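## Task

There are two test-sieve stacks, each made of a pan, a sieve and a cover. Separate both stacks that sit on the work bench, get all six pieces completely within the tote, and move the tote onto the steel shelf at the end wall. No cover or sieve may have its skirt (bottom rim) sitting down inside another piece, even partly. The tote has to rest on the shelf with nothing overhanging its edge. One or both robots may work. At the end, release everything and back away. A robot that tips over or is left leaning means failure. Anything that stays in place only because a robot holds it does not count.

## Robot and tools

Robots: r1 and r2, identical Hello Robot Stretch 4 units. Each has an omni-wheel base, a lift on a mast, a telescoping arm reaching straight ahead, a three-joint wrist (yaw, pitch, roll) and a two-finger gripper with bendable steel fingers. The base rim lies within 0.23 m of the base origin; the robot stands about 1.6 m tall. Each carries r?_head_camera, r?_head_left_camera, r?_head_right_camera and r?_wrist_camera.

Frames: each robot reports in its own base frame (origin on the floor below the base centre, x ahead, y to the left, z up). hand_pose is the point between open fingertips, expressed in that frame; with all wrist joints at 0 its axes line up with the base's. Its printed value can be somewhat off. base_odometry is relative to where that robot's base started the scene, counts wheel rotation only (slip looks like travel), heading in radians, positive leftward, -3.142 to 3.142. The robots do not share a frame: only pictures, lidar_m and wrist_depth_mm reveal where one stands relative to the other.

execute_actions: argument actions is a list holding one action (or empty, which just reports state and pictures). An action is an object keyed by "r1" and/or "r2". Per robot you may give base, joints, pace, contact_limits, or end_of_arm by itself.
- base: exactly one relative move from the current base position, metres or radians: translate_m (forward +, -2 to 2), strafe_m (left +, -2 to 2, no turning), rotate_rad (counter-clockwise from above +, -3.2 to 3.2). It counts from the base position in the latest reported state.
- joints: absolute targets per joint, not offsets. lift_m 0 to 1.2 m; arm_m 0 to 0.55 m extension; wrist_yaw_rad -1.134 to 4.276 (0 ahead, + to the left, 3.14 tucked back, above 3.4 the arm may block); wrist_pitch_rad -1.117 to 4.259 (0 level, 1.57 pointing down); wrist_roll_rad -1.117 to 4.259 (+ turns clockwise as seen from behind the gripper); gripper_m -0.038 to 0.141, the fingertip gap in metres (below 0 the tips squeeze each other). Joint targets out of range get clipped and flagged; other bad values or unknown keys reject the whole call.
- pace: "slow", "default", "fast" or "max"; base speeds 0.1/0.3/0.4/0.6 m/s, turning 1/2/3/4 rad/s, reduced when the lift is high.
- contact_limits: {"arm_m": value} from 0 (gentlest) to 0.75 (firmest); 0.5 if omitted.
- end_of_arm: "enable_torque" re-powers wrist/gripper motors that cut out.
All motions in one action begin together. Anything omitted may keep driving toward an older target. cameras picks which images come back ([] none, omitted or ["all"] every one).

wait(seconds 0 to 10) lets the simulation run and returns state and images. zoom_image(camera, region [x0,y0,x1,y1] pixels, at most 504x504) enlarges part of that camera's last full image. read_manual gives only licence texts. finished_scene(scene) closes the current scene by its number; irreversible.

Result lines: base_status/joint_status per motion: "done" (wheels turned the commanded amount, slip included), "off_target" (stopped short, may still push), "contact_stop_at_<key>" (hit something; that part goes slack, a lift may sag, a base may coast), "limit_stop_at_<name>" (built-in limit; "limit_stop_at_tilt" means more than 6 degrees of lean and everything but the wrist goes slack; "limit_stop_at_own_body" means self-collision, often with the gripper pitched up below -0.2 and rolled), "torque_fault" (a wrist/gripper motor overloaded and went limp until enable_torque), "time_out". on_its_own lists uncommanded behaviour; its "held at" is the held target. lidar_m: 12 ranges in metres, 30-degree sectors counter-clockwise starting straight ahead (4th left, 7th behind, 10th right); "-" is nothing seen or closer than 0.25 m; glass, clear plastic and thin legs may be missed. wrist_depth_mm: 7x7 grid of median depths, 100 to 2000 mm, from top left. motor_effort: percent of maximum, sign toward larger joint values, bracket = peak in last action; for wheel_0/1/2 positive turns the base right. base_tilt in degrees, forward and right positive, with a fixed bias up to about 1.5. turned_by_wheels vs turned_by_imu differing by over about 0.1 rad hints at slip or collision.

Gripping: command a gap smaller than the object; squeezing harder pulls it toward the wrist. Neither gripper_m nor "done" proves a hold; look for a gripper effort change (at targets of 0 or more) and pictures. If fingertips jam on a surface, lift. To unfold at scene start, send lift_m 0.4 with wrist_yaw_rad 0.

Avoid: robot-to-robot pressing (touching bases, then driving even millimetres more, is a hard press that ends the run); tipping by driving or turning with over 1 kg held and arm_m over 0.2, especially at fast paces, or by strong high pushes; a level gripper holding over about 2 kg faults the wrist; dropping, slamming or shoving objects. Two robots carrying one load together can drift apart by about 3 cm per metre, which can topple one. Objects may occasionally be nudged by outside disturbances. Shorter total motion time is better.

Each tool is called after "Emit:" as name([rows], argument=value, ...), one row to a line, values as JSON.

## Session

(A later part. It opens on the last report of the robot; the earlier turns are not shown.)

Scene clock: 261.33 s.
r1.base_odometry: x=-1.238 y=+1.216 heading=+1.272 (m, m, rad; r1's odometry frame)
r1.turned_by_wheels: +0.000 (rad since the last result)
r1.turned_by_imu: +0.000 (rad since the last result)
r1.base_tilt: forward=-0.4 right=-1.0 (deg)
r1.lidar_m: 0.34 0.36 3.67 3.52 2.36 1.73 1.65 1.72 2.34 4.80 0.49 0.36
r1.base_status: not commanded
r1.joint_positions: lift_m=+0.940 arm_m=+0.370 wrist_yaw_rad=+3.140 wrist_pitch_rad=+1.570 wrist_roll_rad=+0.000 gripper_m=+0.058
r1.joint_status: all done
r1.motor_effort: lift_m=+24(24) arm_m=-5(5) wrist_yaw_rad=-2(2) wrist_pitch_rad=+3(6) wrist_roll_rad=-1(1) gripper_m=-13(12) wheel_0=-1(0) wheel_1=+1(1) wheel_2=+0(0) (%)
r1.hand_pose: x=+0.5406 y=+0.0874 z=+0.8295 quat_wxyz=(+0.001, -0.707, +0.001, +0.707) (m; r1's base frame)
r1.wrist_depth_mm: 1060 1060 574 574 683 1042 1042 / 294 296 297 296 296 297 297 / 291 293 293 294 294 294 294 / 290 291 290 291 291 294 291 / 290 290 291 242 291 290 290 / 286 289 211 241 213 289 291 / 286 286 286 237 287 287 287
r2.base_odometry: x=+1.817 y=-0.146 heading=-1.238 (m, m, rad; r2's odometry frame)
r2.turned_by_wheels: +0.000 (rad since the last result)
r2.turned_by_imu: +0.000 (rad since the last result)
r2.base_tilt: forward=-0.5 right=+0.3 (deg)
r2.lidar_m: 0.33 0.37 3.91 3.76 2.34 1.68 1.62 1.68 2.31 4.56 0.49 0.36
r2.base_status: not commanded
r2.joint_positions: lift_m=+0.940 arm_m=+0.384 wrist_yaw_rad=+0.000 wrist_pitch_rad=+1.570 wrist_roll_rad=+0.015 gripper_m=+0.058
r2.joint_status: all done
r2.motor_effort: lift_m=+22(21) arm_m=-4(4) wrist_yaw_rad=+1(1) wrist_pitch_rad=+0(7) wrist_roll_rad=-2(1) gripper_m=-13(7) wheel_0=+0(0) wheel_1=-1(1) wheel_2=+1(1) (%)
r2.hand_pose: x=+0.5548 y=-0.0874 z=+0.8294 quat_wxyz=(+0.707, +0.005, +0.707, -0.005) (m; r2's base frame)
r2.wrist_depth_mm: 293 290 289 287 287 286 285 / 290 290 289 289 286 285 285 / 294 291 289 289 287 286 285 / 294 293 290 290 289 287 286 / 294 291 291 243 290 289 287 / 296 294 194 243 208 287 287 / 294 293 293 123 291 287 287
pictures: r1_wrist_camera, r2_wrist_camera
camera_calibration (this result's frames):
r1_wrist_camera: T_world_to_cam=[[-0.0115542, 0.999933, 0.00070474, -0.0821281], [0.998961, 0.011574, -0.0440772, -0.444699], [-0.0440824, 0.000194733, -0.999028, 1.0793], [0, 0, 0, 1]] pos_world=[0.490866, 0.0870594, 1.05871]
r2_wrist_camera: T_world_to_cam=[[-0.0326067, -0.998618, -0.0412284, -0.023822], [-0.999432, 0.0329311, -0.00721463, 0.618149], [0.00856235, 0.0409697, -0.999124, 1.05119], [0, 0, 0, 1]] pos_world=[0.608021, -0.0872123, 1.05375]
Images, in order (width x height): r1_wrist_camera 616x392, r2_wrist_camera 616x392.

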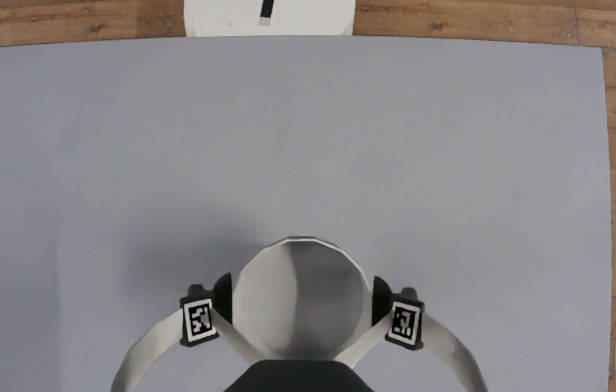

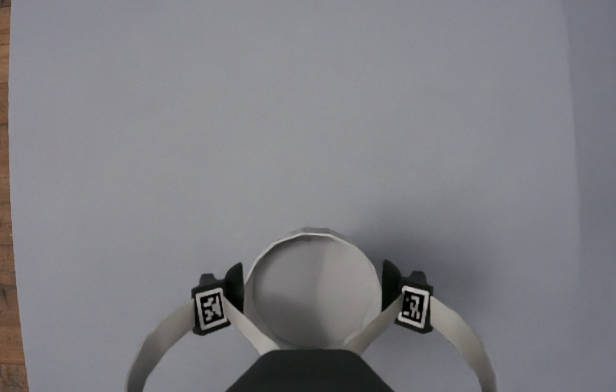

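Emit:
execute_actions([
  {"r1": {"base": {"strafe_m": -0.448}, "joints": {"lift_m": 1.02, "arm_m": 0.468, "wrist_roll_rad": 1.57}, "pace": "default"}, "r2": {"base": {"strafe_m": -0.470}, "joints": {"lift_m": 1.02, "arm_m": 0.478, "wrist_roll_rad": 1.57}, "pace": "default"}},
], cameras=["r1_wrist_camera", "r2_wrist_camera"])

Scene clock: 274.90 s.
r1.base_odometry: x=-0.810 y=+1.084 heading=+1.272 (m, m, rad; r1's odometry frame)
r1.turned_by_wheels: +0.000 (rad since the last result)
r1.turned_by_imu: -0.002 (rad since the last result)
r1.base_tilt: forward=-0.3 right=-1.0 (deg)
r1.lidar_m: 0.34 0.36 0.51 3.98 2.33 1.74 1.64 1.70 2.36 4.35 0.50 0.34
r1.base_status: done
r1.joint_positions: lift_m=+1.020 arm_m=+0.467 wrist_yaw_rad=+3.140 wrist_pitch_rad=+1.570 wrist_roll_rad=+1.570 gripper_m=+0.058
r1.joint_status: all done
r1.motor_effort: lift_m=+23(28) arm_m=+6(4) wrist_yaw_rad=+0(1) wrist_pitch_rad=+2(3) wrist_roll_rad=+0(6) gripper_m=-14(12) wheel_0=-1(11) wheel_1=+0(10) wheel_2=+0(3) (%)
r1.hand_pose: x=+0.6379 y=+0.0874 z=+0.9096 quat_wxyz=(+0.500, -0.500, +0.500, +0.500) (m; r1's base frame)
r1.wrist_depth_mm: 375 377 377 377 377 377 377 / 373 373 375 375 375 375 375 / 370 370 373 373 373 375 373 / 370 368 293 315 329 300 304 / 366 368 366 242 368 349 368 / 366 364 211 241 213 364 364 / 364 278 317 238 364 342 362
r2.base_odometry: x=+1.373 y=-0.299 heading=-1.238 (m, m, rad; r2's odometry frame)
r2.turned_by_wheels: +0.000 (rad since the last result)
r2.turned_by_imu: -0.001 (rad since the last result)
r2.base_tilt: forward=-0.4 right=+0.3 (deg)
r2.lidar_m: 0.34 0.35 0.49 4.22 2.29 1.68 1.59 1.68 2.29 4.07 0.54 0.38
r2.base_status: done
r2.joint_positions: lift_m=+1.020 arm_m=+0.477 wrist_yaw_rad=+0.000 wrist_pitch_rad=+1.570 wrist_roll_rad=+1.570 gripper_m=+0.058
r2.joint_status: all done
r2.motor_effort: lift_m=+21(24) arm_m=+4(6) wrist_yaw_rad=+1(1) wrist_pitch_rad=-1(0) wrist_roll_rad=+0(5) gripper_m=-8(8) wheel_0=-2(8) wheel_1=+0(10) wheel_2=+1(1) (%)
r2.hand_pose: x=+0.6484 y=-0.0874 z=+0.9094 quat_wxyz=(+0.500, +0.500, +0.500, -0.500) (m; r2's base frame)
r2.wrist_depth_mm: 370 329 281 281 281 368 366 / 281 338 359 342 340 364 366 / 205 347 368 351 368 366 368 / 359 368 370 368 366 366 366 / 368 349 368 243 324 366 366 / 351 353 193 242 208 368 368 / 294 283 289 123 281 325 368
pictures: r1_wrist_camera, r2_wrist_camera
camera_calibration (this result's frames):
r1_wrist_camera: T_world_to_cam=[[0.999916, 0.0129883, -0.0000524636, -0.639303], [0.0129741, -0.99899, -0.0430153, 0.177994], [-0.000611108, 0.043011, -0.999074, 1.13216], [0, 0, 0, 1]] pos_world=[0.637632, 0.137423, 1.13873]
r2_wrist_camera: T_world_to_cam=[[-0.998987, 0.0161297, -0.0420212, 0.698521], [0.016423, 0.999843, -0.00664449, 0.137618], [0.0419074, -0.00732787, -0.999095, 1.10451], [0, 0, 0, 1]] pos_world=[0.649266, -0.14077, 1.13378]
Images, in order (width x height): r1_wrist_camera 616x392, r2_wrist_camera 616x392.

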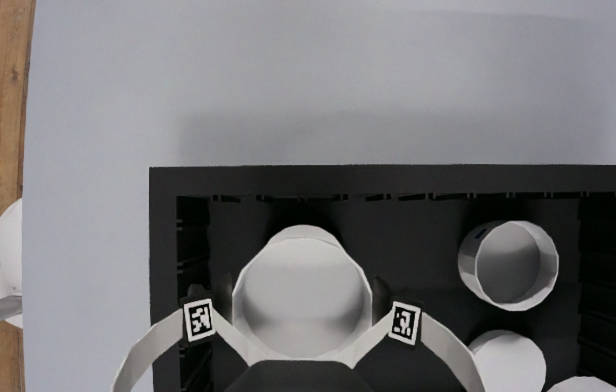

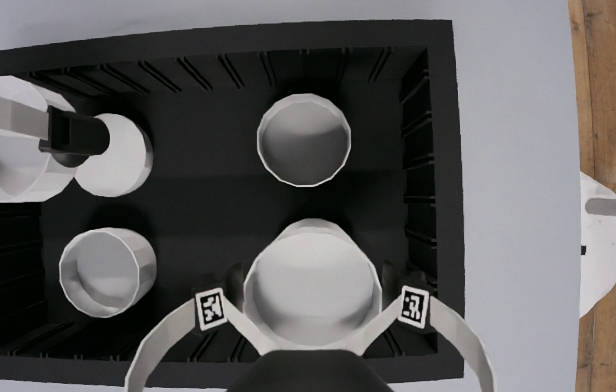

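Emit:
execute_actions([
  {"r1": {"joints": {"lift_m": 0.921}, "pace": "default"}, "r2": {"joints": {"lift_m": 0.921}, "pace": "default"}},
], cameras=[])

Emit:
execute_actions([
  {"r1": {"joints": {"gripper_m": 0.088}, "pace": "default"}, "r2": {"joints": {"gripper_m": 0.088}, "pace": "default"}},
], cameras=["r1_wrist_camera", "r2_wrist_camera"])

Scene clock: 282.57 s.
r1.base_odometry: x=-0.810 y=+1.084 heading=+1.272 (m, m, rad; r1's odometry frame)
r1.turned_by_wheels: +0.000 (rad since the last result)
r1.turned_by_imu: -0.001 (rad since the last result)
r1.base_tilt: forward=-0.4 right=-1.0 (deg)
r1.lidar_m: 0.33 0.37 0.51 3.98 2.33 1.73 1.65 1.72 2.35 4.33 0.49 0.37
r1.base_status: not commanded
r1.joint_positions: lift_m=+0.921 arm_m=+0.467 wrist_yaw_rad=+3.140 wrist_pitch_rad=+1.570 wrist_roll_rad=+1.570 gripper_m=+0.058
r1.joint_status: all done
r1.motor_effort: lift_m=+18(22) arm_m=+5(5) wrist_yaw_rad=-1(1) wrist_pitch_rad=+3(2) wrist_roll_rad=+0(2) gripper_m=-12(13) wheel_0=-1(1) wheel_1=+0(1) wheel_2=+0(0) (%)
r1.hand_pose: x=+0.6379 y=+0.0874 z=+0.8109 quat_wxyz=(+0.500, -0.500, +0.500, +0.500) (m; r1's base frame)
r1.wrist_depth_mm: 277 277 276 276 277 278 278 / 276 276 276 276 276 276 277 / 272 274 274 274 274 274 274 / 272 185 216 270 266 262 266 / 270 206 268 242 268 270 244 / 268 191 210 241 213 267 251 / 267 181 265 237 267 267 266
r2.base_odometry: x=+1.373 y=-0.299 heading=-1.238 (m, m, rad; r2's odometry frame)
r2.turned_by_wheels: +0.000 (rad since the last result)
r2.turned_by_imu: -0.001 (rad since the last result)
r2.base_tilt: forward=-0.4 right=+0.4 (deg)
r2.lidar_m: 0.34 0.37 0.51 4.23 2.34 1.65 1.61 1.69 2.26 4.06 0.53 0.35
r2.base_status: not commanded
r2.joint_positions: lift_m=+0.921 arm_m=+0.477 wrist_yaw_rad=+0.000 wrist_pitch_rad=+1.570 wrist_roll_rad=+1.570 gripper_m=+0.058
r2.joint_status: all done
r2.motor_effort: lift_m=+14(17) arm_m=+4(4) wrist_yaw_rad=+0(1) wrist_pitch_rad=+0(0) wrist_roll_rad=+1(1) gripper_m=-12(10) wheel_0=-2(2) wheel_1=+0(0) wheel_2=+1(1) (%)
r2.hand_pose: x=+0.6484 y=-0.0874 z=+0.8110 quat_wxyz=(+0.500, +0.500, +0.500, -0.500) (m; r2's base frame)
r2.wrist_depth_mm: 230 233 244 248 255 185 270 / 265 270 268 250 267 189 268 / 204 268 270 251 267 193 270 / 270 270 270 268 267 198 270 / 254 271 270 243 268 200 270 / 253 271 194 243 208 185 270 / 270 260 270 123 267 182 271
pictures: none
No camera images: the call's "cameras" was empty. Leave "cameras" out to get every camera's image.

Scene clock: 283.67 s.
r1.base_odometry: x=-0.810 y=+1.084 heading=+1.272 (m, m, rad; r1's odometry frame)
r1.turned_by_wheels: +0.000 (rad since the last result)
r1.turned_by_imu: +0.000 (rad since the last result)
r1.base_tilt: forward=-0.4 right=-1.0 (deg)
r1.lidar_m: 0.33 0.36 0.49 3.97 2.34 1.72 1.66 1.73 2.34 4.36 0.50 0.37
r1.base_status: not commanded
r1.joint_positions: lift_m=+0.921 arm_m=+0.467 wrist_yaw_rad=+3.140 wrist_pitch_rad=+1.570 wrist_roll_rad=+1.570 gripper_m=+0.088
r1.joint_status: all done
r1.motor_effort: lift_m=+18(19) arm_m=+5(5) wrist_yaw_rad=-1(2) wrist_pitch_rad=+2(2) wrist_roll_rad=+1(1) gripper_m=-2(12) wheel_0=-1(1) wheel_1=+1(0) wheel_2=+0(0) (%)
r1.hand_pose: x=+0.6379 y=+0.0874 z=+0.8109 quat_wxyz=(+0.500, -0.500, +0.500, +0.500) (m; r1's base frame)
r1.wrist_depth_mm: 276 277 277 277 278 278 278 / 276 276 276 274 277 277 278 / 273 274 274 276 274 276 276 / 272 185 217 271 265 255 265 / 270 207 268 246 268 270 244 / 270 191 214 245 213 267 252 / 267 181 266 146 266 267 266
r2.base_odometry: x=+1.373 y=-0.299 heading=-1.238 (m, m, rad; r2's odometry frame)
r2.turned_by_wheels: +0.000 (rad since the last result)
r2.turned_by_imu: +0.000 (rad since the last result)
r2.base_tilt: forward=-0.5 right=+0.3 (deg)
r2.lidar_m: 0.34 0.37 0.49 4.21 2.33 1.69 1.61 1.69 2.32 4.08 0.50 0.37
r2.base_status: not commanded
r2.joint_positions: lift_m=+0.921 arm_m=+0.477 wrist_yaw_rad=+0.000 wrist_pitch_rad=+1.570 wrist_roll_rad=+1.570 gripper_m=+0.088
r2.joint_status: all done
r2.motor_effort: lift_m=+14(14) arm_m=+4(4) wrist_yaw_rad=+1(2) wrist_pitch_rad=+0(1) wrist_roll_rad=+0(1) gripper_m=+1(12) wheel_0=-1(2) wheel_1=+0(0) wheel_2=+1(1) (%)
r2.hand_pose: x=+0.6484 y=-0.0874 z=+0.8110 quat_wxyz=(+0.500, +0.500, +0.500, -0.500) (m; r2's base frame)
r2.wrist_depth_mm: 229 234 244 249 256 186 270 / 267 271 268 252 266 189 268 / 201 271 271 251 267 194 268 / 271 271 270 268 268 198 270 / 253 270 271 245 267 200 270 / 253 270 195 245 198 185 270 / 270 266 270 125 270 182 271
pictures: r1_wrist_camera, r2_wrist_camera
camera_calibration (this result's frames):
r1_wrist_camera: T_world_to_cam=[[0.999916, 0.0129321, -0.000052345, -0.639309], [0.0129179, -0.998991, -0.0430153, 0.173786], [-0.000608569, 0.043011, -0.999074, 1.03359], [0, 0, 0, 1]] pos_world=[0.63764, 0.137423, 1.04007]
r2_wrist_camera: T_world_to_cam=[[-0.998986, 0.0161392, -0.0420214, 0.694391], [0.0164325, 0.999843, -0.00664447, 0.136958], [0.0419076, -0.00732826, -0.999095, 1.00616], [0, 0, 0, 1]] pos_world=[0.649271, -0.14077, 1.03534]
Images, in order (width x height): r1_wrist_camera 616x392, r2_wrist_camera 616x392.

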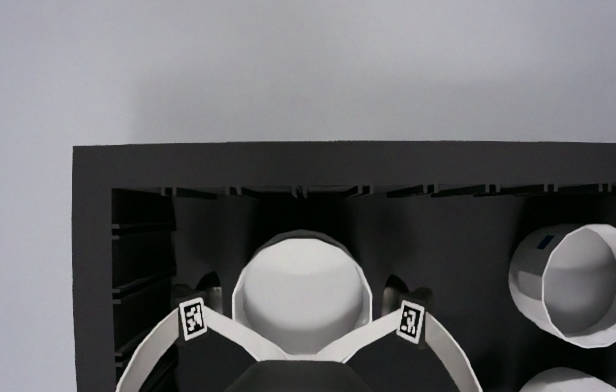

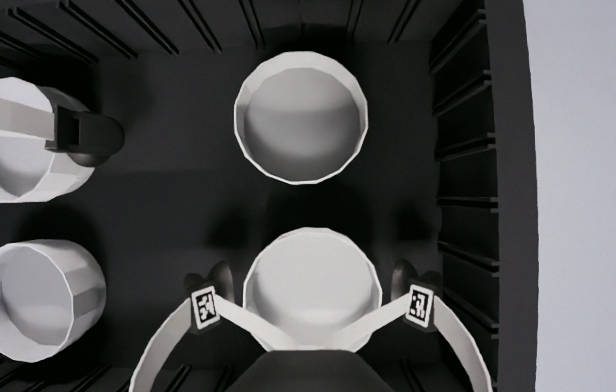

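Emit:
execute_actions([
  {"r1": {"joints": {"lift_m": 0.995}, "pace": "fast"}, "r2": {"joints": {"lift_m": 0.995}, "pace": "fast"}},
], cameras=[])

Emit:
execute_actions([
  {"r1": {"base": {"strafe_m": -0.052}, "joints": {"arm_m": 0.371, "gripper_m": 0.065}, "pace": "fast"}, "r2": {"base": {"strafe_m": -0.052}, "joints": {"arm_m": 0.384, "gripper_m": 0.065}, "pace": "fast"}},
], cameras=["r1_wrist_camera", "r2_wrist_camera"])

Scene clock: 297.50 s.
r1.base_odometry: x=-0.810 y=+1.084 heading=+1.272 (m, m, rad; r1's odometry frame)
r1.turned_by_wheels: +0.000 (rad since the last result)
r1.turned_by_imu: -0.001 (rad since the last result)
r1.base_tilt: forward=-0.4 right=-1.0 (deg)
r1.lidar_m: 0.34 0.37 0.47 3.99 2.32 1.73 1.64 1.71 2.36 4.35 0.50 0.37
r1.base_status: not commanded
r1.joint_positions: lift_m=+0.995 arm_m=+0.467 wrist_yaw_rad=+3.140 wrist_pitch_rad=+1.570 wrist_roll_rad=+1.570 gripper_m=+0.088
r1.joint_status: all done
r1.motor_effort: lift_m=+23(25) arm_m=+5(5) wrist_yaw_rad=-1(1) wrist_pitch_rad=+2(3) wrist_roll_rad=+1(0) gripper_m=-3(2) wheel_0=-1(1) wheel_1=+0(1) wheel_2=+0(0) (%)
r1.hand_pose: x=+0.6379 y=+0.0874 z=+0.8845 quat_wxyz=(+0.500, -0.500, +0.500, +0.500) (m; r1's base frame)
r1.wrist_depth_mm: 351 351 349 351 351 351 353 / 347 349 349 349 351 349 351 / 347 345 349 349 349 349 347 / 343 343 293 315 296 274 296 / 342 342 340 319 342 325 324 / 340 342 213 317 213 340 340 / 340 298 336 146 338 314 317
r2.base_odometry: x=+1.373 y=-0.299 heading=-1.238 (m, m, rad; r2's odometry frame)
r2.turned_by_wheels: +0.000 (rad since the last result)
r2.turned_by_imu: -0.001 (rad since the last result)
r2.base_tilt: forward=-0.4 right=+0.3 (deg)
r2.lidar_m: 0.33 0.36 0.50 4.21 2.30 1.68 1.60 1.66 2.28 4.08 0.51 0.38
r2.base_status: not commanded
r2.joint_positions: lift_m=+0.995 arm_m=+0.477 wrist_yaw_rad=+0.000 wrist_pitch_rad=+1.570 wrist_roll_rad=+1.570 gripper_m=+0.088
r2.joint_status: all done
r2.motor_effort: lift_m=+21(21) arm_m=+4(4) wrist_yaw_rad=+1(2) wrist_pitch_rad=+1(1) wrist_roll_rad=+1(0) gripper_m=+1(3) wheel_0=-2(2) wheel_1=+0(0) wheel_2=+1(1) (%)
r2.hand_pose: x=+0.6484 y=-0.0874 z=+0.8844 quat_wxyz=(+0.500, +0.500, +0.500, -0.500) (m; r2's base frame)
r2.wrist_depth_mm: 258 257 256 255 259 342 343 / 297 336 343 325 342 342 342 / 201 322 343 325 342 343 343 / 345 343 345 342 342 342 342 / 327 343 343 320 342 343 343 / 340 343 195 319 198 343 343 / 293 268 294 124 282 303 343
pictures: none
No camera images: the call's "cameras" was empty. Leave "cameras" out to get every camera's image.

Scene clock: 298.60 s.
r1.base_odometry: x=-0.760 y=+1.069 heading=+1.272 (m, m, rad; r1's odometry frame)
r1.turned_by_wheels: +0.000 (rad since the last result)
r1.turned_by_imu: +0.000 (rad since the last result)
r1.base_tilt: forward=-0.3 right=-1.0 (deg)
r1.lidar_m: 0.33 0.34 0.51 4.03 2.35 1.71 1.66 1.70 2.34 4.29 0.50 0.36
r1.base_status: done
r1.joint_positions: lift_m=+0.995 arm_m=+0.372 wrist_yaw_rad=+3.140 wrist_pitch_rad=+1.570 wrist_roll_rad=+1.570 gripper_m=+0.065
r1.joint_status: all done
r1.motor_effort: lift_m=+23(23) arm_m=-5(6) wrist_yaw_rad=-2(1) wrist_pitch_rad=+2(2) wrist_roll_rad=+1(2) gripper_m=-4(3) wheel_0=+2(9) wheel_1=-1(11) wheel_2=+0(2) (%)
r1.hand_pose: x=+0.5427 y=+0.0874 z=+0.8845 quat_wxyz=(+0.500, -0.500, +0.500, +0.500) (m; r1's base frame)
r1.wrist_depth_mm: 1118 349 351 353 351 351 353 / 1078 349 349 349 351 351 351 / 1098 347 347 297 347 338 338 / 878 345 345 343 320 343 345 / 878 343 343 342 342 342 345 / 866 343 212 338 211 340 340 / 1078 340 342 158 320 340 338
r2.base_odometry: x=+1.323 y=-0.316 heading=-1.238 (m, m, rad; r2's odometry frame)
r2.turned_by_wheels: +0.000 (rad since the last result)
r2.turned_by_imu: +0.000 (rad since the last result)
r2.base_tilt: forward=-0.4 right=+0.4 (deg)
r2.lidar_m: 0.34 0.36 0.50 4.27 2.31 1.68 1.61 1.68 2.29 4.03 0.52 0.34
r2.base_status: done
r2.joint_positions: lift_m=+0.995 arm_m=+0.385 wrist_yaw_rad=+0.000 wrist_pitch_rad=+1.570 wrist_roll_rad=+1.570 gripper_m=+0.065
r2.joint_status: all done
r2.motor_effort: lift_m=+21(22) arm_m=-4(6) wrist_yaw_rad=+1(1) wrist_pitch_rad=-2(1) wrist_roll_rad=+0(0) gripper_m=-1(2) wheel_0=+0(7) wheel_1=+1(5) wheel_2=+0(1) (%)
r2.hand_pose: x=+0.5559 y=-0.0874 z=+0.8844 quat_wxyz=(+0.500, +0.500, +0.500, -0.500) (m; r2's base frame)
r2.wrist_depth_mm: 347 345 343 343 342 343 1098 / 347 345 257 256 343 342 1098 / 317 340 342 290 343 342 1098 / 345 343 325 343 342 343 878 / 345 345 345 343 343 345 891 / 343 345 195 343 196 343 891 / 345 345 320 124 345 343 1078
pictures: r1_wrist_camera, r2_wrist_camera
camera_calibration (this result's frames):
r1_wrist_camera: T_world_to_cam=[[0.999915, 0.0130369, -0.000189898, -0.544039], [0.0130166, -0.99899, -0.0430172, 0.178131], [-0.000750516, 0.0430111, -0.999074, 1.10719], [0, 0, 0, 1]] pos_world=[0.542505, 0.137423, 1.11372]
r2_wrist_camera: T_world_to_cam=[[-0.998989, 0.0163533, -0.0418705, 0.604956], [0.0166458, 0.999839, -0.00664691, 0.138849], [0.0417551, -0.00733716, -0.999101, 1.08349], [0, 0, 0, 1]] pos_world=[0.556792, -0.14077, 1.10877]
Images, in order (width x height): r1_wrist_camera 616x392, r2_wrist_camera 616x392.

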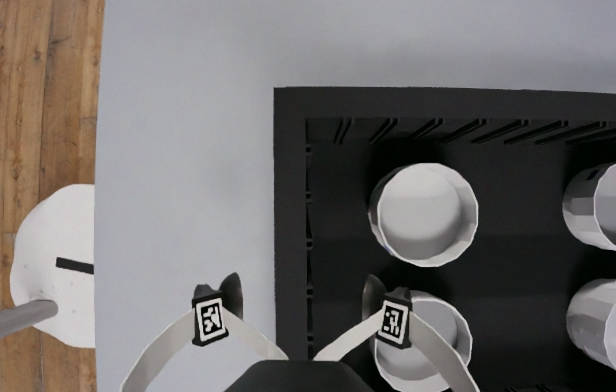

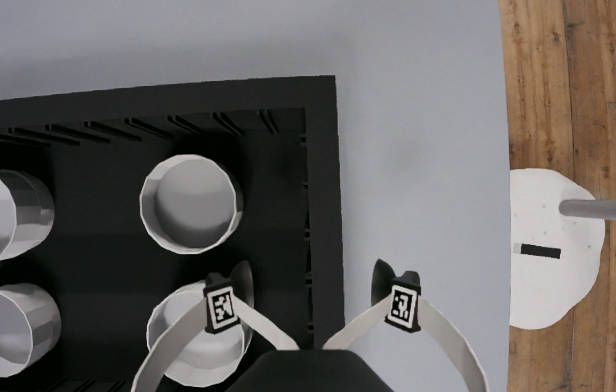

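Emit:
execute_actions([
  {"r1": {"joints": {"lift_m": 0.938}, "pace": "default"}, "r2": {"joints": {"lift_m": 0.938, "arm_m": 0.380}, "pace": "default"}},
], cameras=[])

Emit:
execute_actions([
  {"r1": {"joints": {"gripper_m": 0.015}, "pace": "default"}, "r2": {"joints": {"gripper_m": 0.015}, "pace": "default"}},
], cameras=["r1_wrist_camera", "r2_wrist_camera"])

Scene clock: 305.93 s.
r1.base_odometry: x=-0.760 y=+1.069 heading=+1.272 (m, m, rad; r1's odometry frame)
r1.turned_by_wheels: +0.000 (rad since the last result)
r1.turned_by_imu: -0.001 (rad since the last result)
r1.base_tilt: forward=-0.3 right=-1.0 (deg)
r1.lidar_m: 0.34 0.37 0.50 4.04 2.33 1.72 1.66 1.71 2.36 4.30 0.48 0.38
r1.base_status: not commanded
r1.joint_positions: lift_m=+0.938 arm_m=+0.372 wrist_yaw_rad=+3.140 wrist_pitch_rad=+1.570 wrist_roll_rad=+1.570 gripper_m=+0.065
r1.joint_status: all done
r1.motor_effort: lift_m=+18(24) arm_m=-5(5) wrist_yaw_rad=-2(1) wrist_pitch_rad=+2(3) wrist_roll_rad=+2(1) gripper_m=-3(4) wheel_0=+2(2) wheel_1=-2(2) wheel_2=+0(0) (%)
r1.hand_pose: x=+0.5427 y=+0.0874 z=+0.8279 quat_wxyz=(+0.500, -0.500, +0.500, +0.500) (m; r1's base frame)
r1.wrist_depth_mm: 1042 294 294 294 296 296 297 / 1025 293 293 204 206 206 206 / 1042 291 291 244 289 290 290 / 820 289 290 287 264 265 287 / 820 287 289 286 286 264 287 / 809 287 213 225 211 286 287 / 809 285 285 158 265 267 286
r2.base_odometry: x=+1.323 y=-0.316 heading=-1.238 (m, m, rad; r2's odometry frame)
r2.turned_by_wheels: +0.000 (rad since the last result)
r2.turned_by_imu: -0.001 (rad since the last result)
r2.base_tilt: forward=-0.4 right=+0.4 (deg)
r2.lidar_m: 0.34 0.35 0.52 4.26 2.31 1.68 1.61 1.69 2.29 3.99 0.50 0.39
r2.base_status: not commanded
r2.joint_positions: lift_m=+0.938 arm_m=+0.381 wrist_yaw_rad=+0.000 wrist_pitch_rad=+1.570 wrist_roll_rad=+1.570 gripper_m=+0.065
r2.joint_status: all done
r2.motor_effort: lift_m=+14(19) arm_m=-5(7) wrist_yaw_rad=+1(1) wrist_pitch_rad=-1(0) wrist_roll_rad=+0(0) gripper_m=-1(2) wheel_0=+0(0) wheel_1=+1(1) wheel_2=+0(0) (%)
r2.hand_pose: x=+0.5519 y=-0.0874 z=+0.8280 quat_wxyz=(+0.500, +0.500, +0.500, -0.500) (m; r2's base frame)
r2.wrist_depth_mm: 289 290 289 289 286 286 1042 / 201 201 201 200 290 287 1042 / 287 285 287 286 287 287 1042 / 287 270 270 286 289 289 831 / 289 268 287 286 290 287 831 / 290 289 195 286 196 289 854 / 289 249 264 124 290 289 1042
pictures: none
No camera images: the call's "cameras" was empty. Leave "cameras" out to get every camera's image.

Scene clock: 307.23 s.
r1.base_odometry: x=-0.760 y=+1.069 heading=+1.272 (m, m, rad; r1's odometry frame)
r1.turned_by_wheels: +0.000 (rad since the last result)
r1.turned_by_imu: +0.000 (rad since the last result)
r1.base_tilt: forward=-0.4 right=-1.0 (deg)
r1.lidar_m: 0.33 0.37 0.50 4.02 2.35 1.72 1.66 1.72 2.35 4.31 0.51 0.37
r1.base_status: not commanded
r1.joint_positions: lift_m=+0.938 arm_m=+0.372 wrist_yaw_rad=+3.140 wrist_pitch_rad=+1.570 wrist_roll_rad=+1.570 gripper_m=+0.015
r1.joint_status: all done
r1.motor_effort: lift_m=+18(17) arm_m=-5(5) wrist_yaw_rad=-1(1) wrist_pitch_rad=+3(3) wrist_roll_rad=+1(1) gripper_m=-7(4) wheel_0=+2(2) wheel_1=-2(2) wheel_2=+0(0) (%)
r1.hand_pose: x=+0.5427 y=+0.0874 z=+0.8279 quat_wxyz=(+0.500, -0.500, +0.500, +0.500) (m; r1's base frame)
r1.wrist_depth_mm: 1042 294 294 296 294 296 296 / 1042 293 294 205 205 206 206 / 1025 291 291 244 290 289 290 / 820 290 290 287 266 264 289 / 820 287 289 286 286 263 287 / 798 286 285 200 279 286 286 / 809 285 285 169 183 266 283
r2.base_odometry: x=+1.323 y=-0.316 heading=-1.238 (m, m, rad; r2's odometry frame)
r2.turned_by_wheels: +0.000 (rad since the last result)
r2.turned_by_imu: +0.000 (rad since the last result)
r2.base_tilt: forward=-0.4 right=+0.3 (deg)
r2.lidar_m: 0.34 0.36 0.49 4.26 2.30 1.69 1.60 1.66 2.28 4.01 0.53 0.35
r2.base_status: not commanded
r2.joint_positions: lift_m=+0.938 arm_m=+0.381 wrist_yaw_rad=+0.000 wrist_pitch_rad=+1.570 wrist_roll_rad=+1.570 gripper_m=+0.015
r2.joint_status: all done
r2.motor_effort: lift_m=+13(14) arm_m=-4(4) wrist_yaw_rad=+1(2) wrist_pitch_rad=+1(0) wrist_roll_rad=+0(0) gripper_m=-5(4) wheel_0=+0(0) wheel_1=+1(1) wheel_2=+0(0) (%)
r2.hand_pose: x=+0.5520 y=-0.0874 z=+0.8280 quat_wxyz=(+0.501, +0.500, +0.500, -0.499) (m; r2's base frame)
r2.wrist_depth_mm: 291 290 290 287 287 287 1060 / 202 202 200 200 287 289 1042 / 289 287 287 286 289 287 1060 / 289 268 270 287 287 289 831 / 289 270 287 211 287 287 831 / 289 287 234 200 189 287 842 / 289 265 265 124 290 287 1060
pictures: r1_wrist_camera, r2_wrist_camera
camera_calibration (this result's frames):
r1_wrist_camera: T_world_to_cam=[[0.999915, 0.0130367, -0.000189898, -0.544047], [0.0130165, -0.99899, -0.0430172, 0.175697], [-0.000750511, 0.0430111, -0.999074, 1.05064], [0, 0, 0, 1]] pos_world=[0.542502, 0.137423, 1.05712]
r2_wrist_camera: T_world_to_cam=[[-0.998972, 0.016345, -0.0422871, 0.599054], [0.0166403, 0.999839, -0.00664, 0.138536], [0.0421718, -0.00733684, -0.999083, 1.02707], [0, 0, 0, 1]] pos_world=[0.55282, -0.14077, 1.05239]
Images, in order (width x height): r1_wrist_camera 616x392, r2_wrist_camera 616x392.

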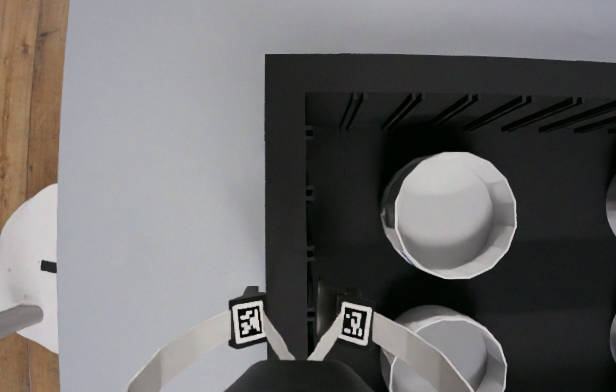

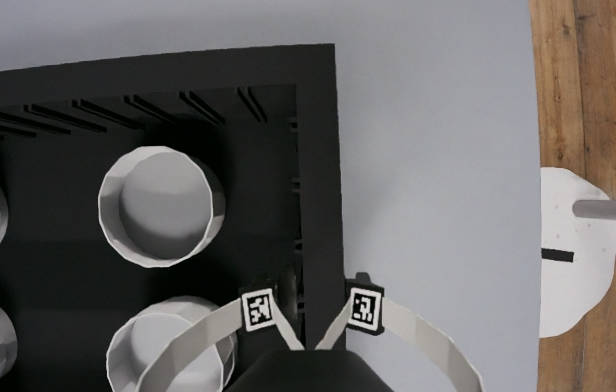

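Both outer pads are under the flange. Squeeze and lift.

Emit:
execute_actions([
  {"r1": {"joints": {"gripper_m": -0.012, "lift_m": 0.942}, "pace": "default"}, "r2": {"joints": {"gripper_m": -0.012, "lift_m": 0.942}, "pace": "default"}},
], cameras=[])

Emit:
execute_actions([
  {"r1": {"joints": {"lift_m": 0.98}, "pace": "slow"}, "r2": {"joints": {"lift_m": 0.98}, "pace": "slow"}},
], cameras=["r1_wrist_camera", "r2_wrist_camera"])

Scene clock: 314.63 s.
r1.base_odometry: x=-0.760 y=+1.069 heading=+1.272 (m, m, rad; r1's odometry frame)
r1.turned_by_wheels: +0.000 (rad since the last result)
r1.turned_by_imu: -0.001 (rad since the last result)
r1.base_tilt: forward=-0.3 right=-1.0 (deg)
r1.lidar_m: 0.33 0.36 0.51 4.02 2.32 1.72 1.65 1.72 2.34 4.30 0.49 0.38
r1.base_status: not commanded
r1.joint_positions: lift_m=+0.942 arm_m=+0.372 wrist_yaw_rad=+3.140 wrist_pitch_rad=+1.571 wrist_roll_rad=+1.570 gripper_m=-0.011
r1.joint_status: all done
r1.motor_effort: lift_m=+25(26) arm_m=-5(5) wrist_yaw_rad=-1(1) wrist_pitch_rad=-2(1) wrist_roll_rad=+1(1) gripper_m=-18(19) wheel_0=+2(2) wheel_1=-1(1) wheel_2=+0(0) (%)
r1.hand_pose: x=+0.5432 y=+0.0874 z=+0.8313 quat_wxyz=(+0.500, -0.500, +0.500, +0.500) (m; r1's base frame)
r1.wrist_depth_mm: 1042 297 297 297 297 298 300 / 1042 294 294 198 200 200 200 / 1042 294 294 198 282 285 285 / 820 293 293 197 260 259 283 / 820 290 291 196 281 258 283 / 809 289 289 195 270 281 282 / 820 287 287 194 252 253 279
r2.base_odometry: x=+1.323 y=-0.316 heading=-1.238 (m, m, rad; r2's odometry frame)
r2.turned_by_wheels: +0.000 (rad since the last result)
r2.turned_by_imu: -0.001 (rad since the last result)
r2.base_tilt: forward=-0.5 right=+0.3 (deg)
r2.lidar_m: 0.33 0.36 0.52 4.26 2.33 1.68 1.60 1.67 2.31 4.02 0.50 0.37
r2.base_status: not commanded
r2.joint_positions: lift_m=+0.942 arm_m=+0.381 wrist_yaw_rad=+0.000 wrist_pitch_rad=+1.569 wrist_roll_rad=+1.570 gripper_m=-0.012
r2.joint_status: all done
r2.motor_effort: lift_m=+23(21) arm_m=-4(4) wrist_yaw_rad=+2(0) wrist_pitch_rad=+2(4) wrist_roll_rad=-1(0) gripper_m=-19(15) wheel_0=+0(0) wheel_1=+1(1) wheel_2=+0(0) (%)
r2.hand_pose: x=+0.5523 y=-0.0874 z=+0.8313 quat_wxyz=(+0.501, +0.500, +0.500, -0.499) (m; r2's base frame)
r2.wrist_depth_mm: 293 290 291 291 289 289 1025 / 196 196 195 195 290 290 1060 / 281 282 281 231 290 291 1042 / 283 266 265 281 290 290 842 / 283 265 281 196 291 290 842 / 285 285 185 196 183 291 831 / 283 237 260 122 291 290 1060
pictures: none
No camera images: the call's "cameras" was empty. Leave "cameras" out to get every camera's image.

Scene clock: 315.80 s.
r1.base_odometry: x=-0.760 y=+1.069 heading=+1.272 (m, m, rad; r1's odometry frame)
r1.turned_by_wheels: +0.000 (rad since the last result)
r1.turned_by_imu: +0.000 (rad since the last result)
r1.base_tilt: forward=-0.3 right=-1.0 (deg)
r1.lidar_m: 0.34 0.37 0.50 4.04 2.33 1.73 1.65 1.72 2.38 4.31 0.49 0.36
r1.base_status: not commanded
r1.joint_positions: lift_m=+0.980 arm_m=+0.372 wrist_yaw_rad=+3.140 wrist_pitch_rad=+1.571 wrist_roll_rad=+1.570 gripper_m=-0.011
r1.joint_status: all done
r1.motor_effort: lift_m=+26(27) arm_m=-5(5) wrist_yaw_rad=-1(0) wrist_pitch_rad=-2(2) wrist_roll_rad=+1(1) gripper_m=-18(19) wheel_0=+2(2) wheel_1=-2(2) wheel_2=+0(0) (%)
r1.hand_pose: x=+0.5432 y=+0.0874 z=+0.8693 quat_wxyz=(+0.500, -0.500, +0.500, +0.500) (m; r1's base frame)
r1.wrist_depth_mm: 1078 336 336 334 336 336 338 / 1098 334 332 199 199 200 200 / 1078 330 330 198 282 285 285 / 866 329 330 196 260 259 283 / 854 329 327 196 281 258 282 / 854 325 324 195 268 281 282 / 1042 322 324 195 253 253 281
r2.base_odometry: x=+1.323 y=-0.316 heading=-1.238 (m, m, rad; r2's odometry frame)
r2.turned_by_wheels: +0.000 (rad since the last result)
r2.turned_by_imu: +0.000 (rad since the last result)
r2.base_tilt: forward=-0.4 right=+0.4 (deg)
r2.lidar_m: 0.35 0.36 0.50 4.27 2.31 1.67 1.60 1.67 2.31 4.04 0.51 0.37
r2.base_status: not commanded
r2.joint_positions: lift_m=+0.979 arm_m=+0.381 wrist_yaw_rad=+0.000 wrist_pitch_rad=+1.569 wrist_roll_rad=+1.570 gripper_m=-0.012
r2.joint_status: all done
r2.motor_effort: lift_m=+24(29) arm_m=-4(4) wrist_yaw_rad=+1(2) wrist_pitch_rad=+2(4) wrist_roll_rad=+1(0) gripper_m=-15(16) wheel_0=+0(0) wheel_1=+1(1) wheel_2=+0(0) (%)
r2.hand_pose: x=+0.5523 y=-0.0874 z=+0.8692 quat_wxyz=(+0.501, +0.500, +0.500, -0.499) (m; r2's base frame)
r2.wrist_depth_mm: 330 330 327 327 329 325 1078 / 196 195 195 196 329 327 1078 / 283 282 282 233 327 327 1078 / 282 265 265 282 329 327 878 / 285 265 283 196 329 329 866 / 283 283 185 196 185 327 866 / 286 237 259 122 329 327 1098
pictures: r1_wrist_camera, r2_wrist_camera
camera_calibration (this result's frames):
r1_wrist_camera: T_world_to_cam=[[0.999915, 0.0129605, 0.00130292, -0.545761], [0.0130045, -0.998991, -0.0429955, 0.177458], [0.000744364, 0.0430088, -0.999074, 1.09116], [0, 0, 0, 1]] pos_world=[0.542595, 0.137422, 1.09849]
r2_wrist_camera: T_world_to_cam=[[-0.998931, 0.0162026, -0.0432884, 0.601927], [0.0165044, 0.999842, -0.00662337, 0.138866], [0.0431742, -0.00733074, -0.999041, 1.06761], [0, 0, 0, 1]] pos_world=[0.552899, -0.14077, 1.09356]
Images, in order (width x height): r1_wrist_camera 616x392, r2_wrist_camera 616x392.

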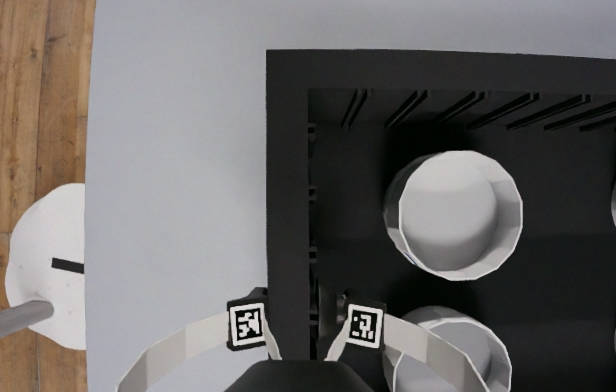

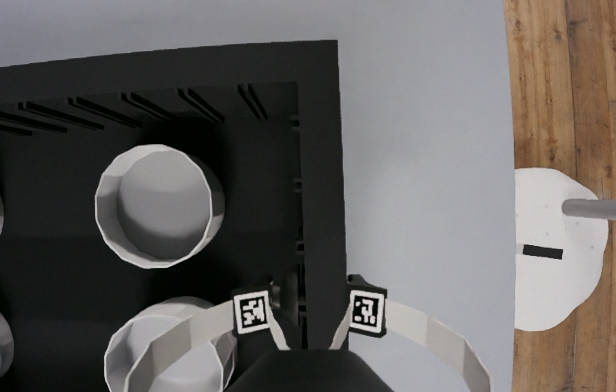

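Emit:
execute_actions([
  {"r1": {"base": {"strafe_m": 1.2}, "pace": "fast"}, "r2": {"base": {"strafe_m": -1.2}, "pace": "fast"}},
], cameras=["r1_wrist_camera", "r2_wrist_camera"])

Scene clock: 324.37 s.
r1.base_odometry: x=-1.907 y=+1.422 heading=+1.272 (m, m, rad; r1's odometry frame)
r1.turned_by_wheels: +0.000 (rad since the last result)
r1.turned_by_imu: +0.001 (rad since the last result)
r1.base_tilt: forward=-0.4 right=-1.0 (deg)
r1.lidar_m: 0.54 0.57 2.93 2.84 2.38 1.70 1.61 1.73 2.36 1.35 0.51 0.49
r1.base_status: done
r1.joint_positions: lift_m=+0.980 arm_m=+0.372 wrist_yaw_rad=+3.138 wrist_pitch_rad=+1.578 wrist_roll_rad=+1.570 gripper_m=-0.011
r1.joint_status: not commanded
r1.motor_effort: lift_m=+25(26) arm_m=-5(5) wrist_yaw_rad=+6(4) wrist_pitch_rad=-22(22) wrist_roll_rad=+0(1) gripper_m=-18(20) wheel_0=+1(11) wheel_1=-1(12) wheel_2=+0(2) (%)
r1.hand_pose: x=+0.5454 y=+0.0874 z=+0.8694 quat_wxyz=(+0.503, -0.501, +0.499, +0.497) (m; r1's base frame)
r1.wrist_depth_mm: 1098 1060 1098 1098 1078 1098 1098 / 1078 1078 1098 199 200 201 202 / 1060 1078 1060 263 283 285 286 / 866 1060 1078 282 260 260 286 / 866 866 1060 282 282 259 286 / 854 842 1060 195 273 282 282 / 1042 1042 1042 193 245 256 282
r2.base_odometry: x=+0.189 y=-0.709 heading=-1.238 (m, m, rad; r2's odometry frame)
r2.turned_by_wheels: +0.000 (rad since the last result)
r2.turned_by_imu: +0.000 (rad since the last result)
r2.base_tilt: forward=-0.4 right=+0.3 (deg)
r2.lidar_m: 0.52 0.52 0.50 1.44 2.31 1.68 1.60 1.67 2.28 2.83 2.90 0.55
r2.base_status: done
r2.joint_positions: lift_m=+0.980 arm_m=+0.381 wrist_yaw_rad=+0.002 wrist_pitch_rad=+1.562 wrist_roll_rad=+1.570 gripper_m=-0.012
r2.joint_status: not commanded
r2.on_its_own: wrist_pitch_rad is at rest, and its effort (+24) is outside its rest range (-23 to +23)
r2.motor_effort: lift_m=+22(24) arm_m=-4(4) wrist_yaw_rad=-5(6) wrist_pitch_rad=+24(24) wrist_roll_rad=+0(0) gripper_m=-15(15) wheel_0=-1(8) wheel_1=+1(9) wheel_2=+3(0) (%)
r2.hand_pose: x=+0.5545 y=-0.0874 z=+0.8693 quat_wxyz=(+0.503, +0.502, +0.498, -0.497) (m; r2's base frame)
r2.wrist_depth_mm: 1118 1098 1098 1078 1078 1098 1078 / 198 197 196 195 1078 1078 1078 / 285 285 282 232 1098 1078 1078 / 285 267 276 281 1098 891 866 / 285 266 283 211 1098 891 866 / 286 285 184 197 187 946 854 / 286 242 260 128 1098 1078 1078
pictures: r1_wrist_camera, r2_wrist_camera
camera_calibration (this result's frames):
r1_wrist_camera: T_world_to_cam=[[0.999904, 0.0110407, 0.00834163, -0.553903], [0.0113887, -0.999015, -0.0428917, 0.178219], [0.00785985, 0.0429826, -0.999045, 1.08735], [0, 0, 0, 1]] pos_world=[0.543274, 0.137421, 1.09858]
r2_wrist_camera: T_world_to_cam=[[-0.998626, 0.0140927, -0.0504665, 0.61007], [0.014439, 0.999875, -0.00650398, 0.139867], [0.0503685, -0.00722373, -0.998705, 1.06333], [0, 0, 0, 1]] pos_world=[0.553654, -0.140766, 1.09365]
Images, in order (width x height): r1_wrist_camera 616x392, r2_wrist_camera 616x392.

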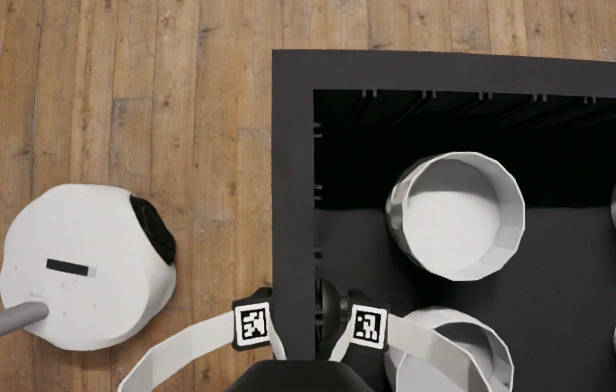

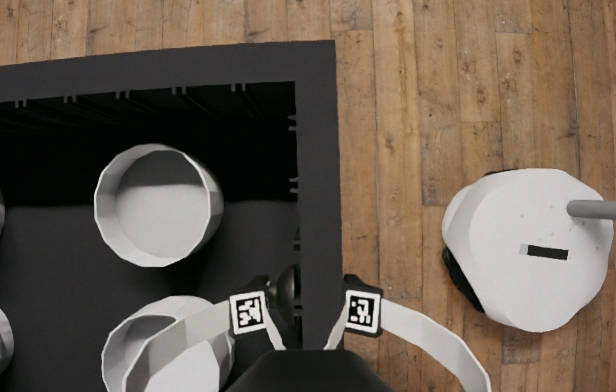

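Emit:
execute_actions([
  {"r1": {"base": {"rotate_rad": -0.011}, "joints": {"arm_m": 0.384}, "pace": "slow"}},
], cameras=[])

Scene clock: 333.73 s.
r1.base_odometry: x=-1.907 y=+1.422 heading=+1.261 (m, m, rad; r1's odometry frame)
r1.turned_by_wheels: -0.011 (rad since the last result)
r1.turned_by_imu: -0.012 (rad since the last result)
r1.base_tilt: forward=-0.4 right=-1.0 (deg)
r1.lidar_m: 0.54 0.58 2.93 2.82 2.38 1.69 1.62 1.73 2.33 1.46 0.51 0.51
r1.base_status: done
r1.joint_positions: lift_m=+0.980 arm_m=+0.383 wrist_yaw_rad=+3.140 wrist_pitch_rad=+1.572 wrist_roll_rad=+1.570 gripper_m=-0.011
r1.joint_status: all done
r1.motor_effort: lift_m=+25(24) arm_m=+6(5) wrist_yaw_rad=-1(5) wrist_pitch_rad=-2(22) wrist_roll_rad=+0(1) gripper_m=-18(18) wheel_0=+0(4) wheel_1=+0(4) wheel_2=+5(7) (%)
r1.hand_pose: x=+0.5543 y=+0.0874 z=+0.8694 quat_wxyz=(+0.500, -0.500, +0.500, +0.500) (m; r1's base frame)
r1.wrist_depth_mm: 1098 1098 1078 1078 1098 1098 1098 / 1078 1078 1078 198 199 200 201 / 1078 1060 1078 245 285 283 285 / 866 1060 1060 281 259 260 283 / 854 878 1060 281 281 258 282 / 854 854 1060 195 262 282 281 / 1042 891 1060 194 240 256 279
r2.base_odometry: x=+0.189 y=-0.709 heading=-1.238 (m, m, rad; r2's odometry frame)
r2.turned_by_wheels: +0.000 (rad since the last result)
r2.turned_by_imu: -0.001 (rad since the last result)
r2.base_tilt: forward=-0.5 right=+0.3 (deg)
r2.lidar_m: 0.50 0.50 0.52 1.45 2.30 1.69 1.59 1.68 2.26 2.82 2.88 0.56
r2.base_status: not commanded
r2.joint_positions: lift_m=+0.980 arm_m=+0.381 wrist_yaw_rad=+0.000 wrist_pitch_rad=+1.569 wrist_roll_rad=+1.570 gripper_m=-0.012
r2.joint_status: not commanded
r2.motor_effort: lift_m=+23(22) arm_m=-4(4) wrist_yaw_rad=+1(5) wrist_pitch_rad=+3(22) wrist_roll_rad=+1(0) gripper_m=-17(14) wheel_0=-1(1) wheel_1=+1(1) wheel_2=+2(3) (%)
r2.hand_pose: x=+0.5524 y=-0.0874 z=+0.8693 quat_wxyz=(+0.501, +0.500, +0.500, -0.499) (m; r2's base frame)
r2.wrist_depth_mm: 1098 1118 1060 1118 1098 1060 1060 / 196 196 195 195 1078 1078 1078 / 282 278 282 229 1098 1078 1078 / 282 265 264 281 1078 878 866 / 283 265 282 196 1098 878 866 / 285 283 186 196 185 931 854 / 285 244 259 125 1098 1098 1078
pictures: none
No camera images: the call's "cameras" was empty. Leave "cameras" out to get every camera's image.

Emit:
execute_actions([
  {"r1": {"base": {"strafe_m": 2.0}, "pace": "fast"}, "r2": {"base": {"strafe_m": -1.997}, "pace": "fast"}},
], cameras=["r1_wrist_camera", "r2_wrist_camera", "r1_head_left_camera", "r2_head_right_camera"])

Scene clock: 346.07 s.
r1.base_odometry: x=-3.812 y=+2.031 heading=+1.261 (m, m, rad; r1's odometry frame)
r1.turned_by_wheels: +0.000 (rad since the last result)
r1.turned_by_imu: +0.002 (rad since the last result)
r1.base_tilt: forward=-0.4 right=-1.0 (deg)
r1.lidar_m: 0.54 0.58 0.84 1.02 1.31 1.75 1.66 1.73 2.32 2.40 2.46 3.22
r1.base_status: done
r1.joint_positions: lift_m=+0.980 arm_m=+0.383 wrist_yaw_rad=+3.140 wrist_pitch_rad=+1.572 wrist_roll_rad=+1.570 gripper_m=-0.011
r1.joint_status: not commanded
r1.motor_effort: lift_m=+24(25) arm_m=+6(6) wrist_yaw_rad=+0(1) wrist_pitch_rad=-5(5) wrist_roll_rad=+1(1) gripper_m=-17(18) wheel_0=+0(13) wheel_1=-1(11) wheel_2=+0(2) (%)
r1.hand_pose: x=+0.5546 y=+0.0874 z=+0.8694 quat_wxyz=(+0.501, -0.500, +0.500, +0.499) (m; r1's base frame)
r1.wrist_depth_mm: 1098 1098 1078 1098 1098 1098 1098 / 1078 1098 1098 200 200 200 201 / 1060 1078 1060 205 283 285 285 / 866 1078 1078 198 260 259 285 / 854 854 1078 196 279 258 283 / 854 866 1060 195 271 281 282 / 1060 1060 1060 194 242 254 281
r2.base_odometry: x=-1.698 y=-1.362 heading=-1.238 (m, m, rad; r2's odometry frame)
r2.turned_by_wheels: +0.000 (rad since the last result)
r2.turned_by_imu: -0.001 (rad since the last result)
r2.base_tilt: forward=-0.4 right=+0.3 (deg)
r2.lidar_m: 0.50 3.26 2.46 2.39 2.30 1.66 1.55 1.65 1.29 1.19 0.85 0.57
r2.base_status: done
r2.joint_positions: lift_m=+0.980 arm_m=+0.381 wrist_yaw_rad=+0.000 wrist_pitch_rad=+1.568 wrist_roll_rad=+1.570 gripper_m=-0.012
r2.joint_status: not commanded
r2.motor_effort: lift_m=+22(23) arm_m=-4(5) wrist_yaw_rad=+0(0) wrist_pitch_rad=+6(6) wrist_roll_rad=+0(0) gripper_m=-14(15) wheel_0=-2(9) wheel_1=-1(6) wheel_2=+1(2) (%)
r2.hand_pose: x=+0.5526 y=-0.0874 z=+0.8693 quat_wxyz=(+0.501, +0.500, +0.500, -0.499) (m; r2's base frame)
r2.wrist_depth_mm: 1098 1078 1098 1098 1060 1078 1078 / 197 196 196 196 1098 1098 1078 / 283 283 282 231 1078 1078 1078 / 283 265 265 283 1078 891 878 / 283 266 283 196 1118 878 866 / 283 285 186 196 184 931 866 / 286 238 258 122 1098 1098 1078
pictures: r1_head_left_camera, r1_wrist_camera, r2_head_right_camera, r2_wrist_camera
camera_calibration (this result's frames):
r1_wrist_camera: T_world_to_cam=[[0.999914, 0.0128968, 0.00233266, -0.558072], [0.0129852, -0.998992, -0.0429804, 0.17731], [0.001776, 0.043007, -0.999073, 1.09067], [0, 0, 0, 1]] pos_world=[0.553785, 0.137422, 1.09858]
r2_wrist_camera: T_world_to_cam=[[-0.998887, 0.0158647, -0.0444239, 0.603197], [0.0161737, 0.999847, -0.00660451, 0.139027], [0.0443124, -0.00731566, -0.998991, 1.06703], [0, 0, 0, 1]] pos_world=[0.552995, -0.14077, 1.09367]
Images, in order (width x height): r1_head_left_camera 420x672, r1_wrist_camera 616x392, r2_head_right_camera 420x672, r2_wrist_camera 616x392.

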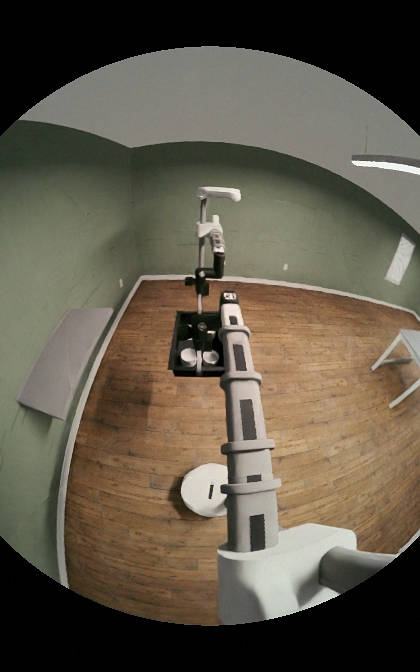

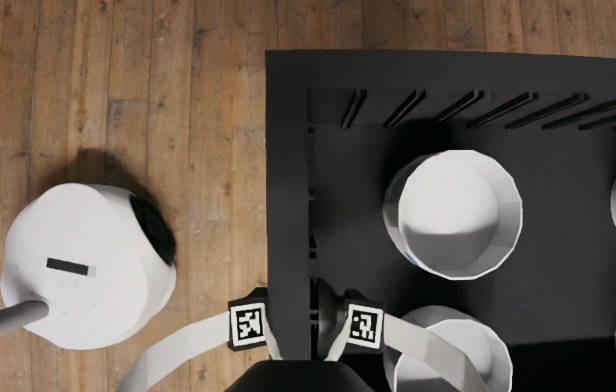

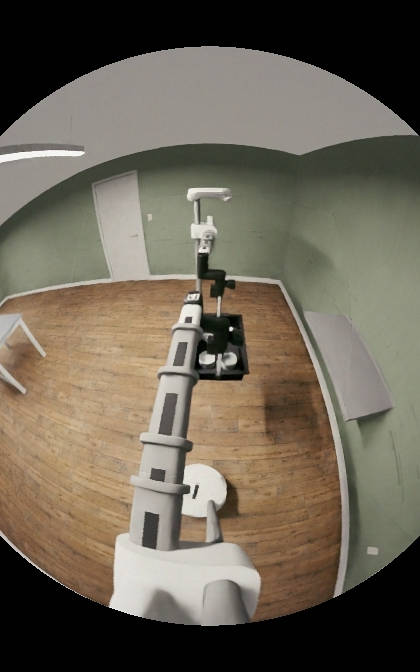

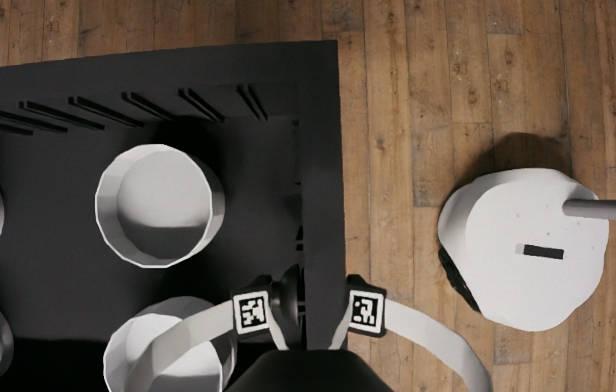

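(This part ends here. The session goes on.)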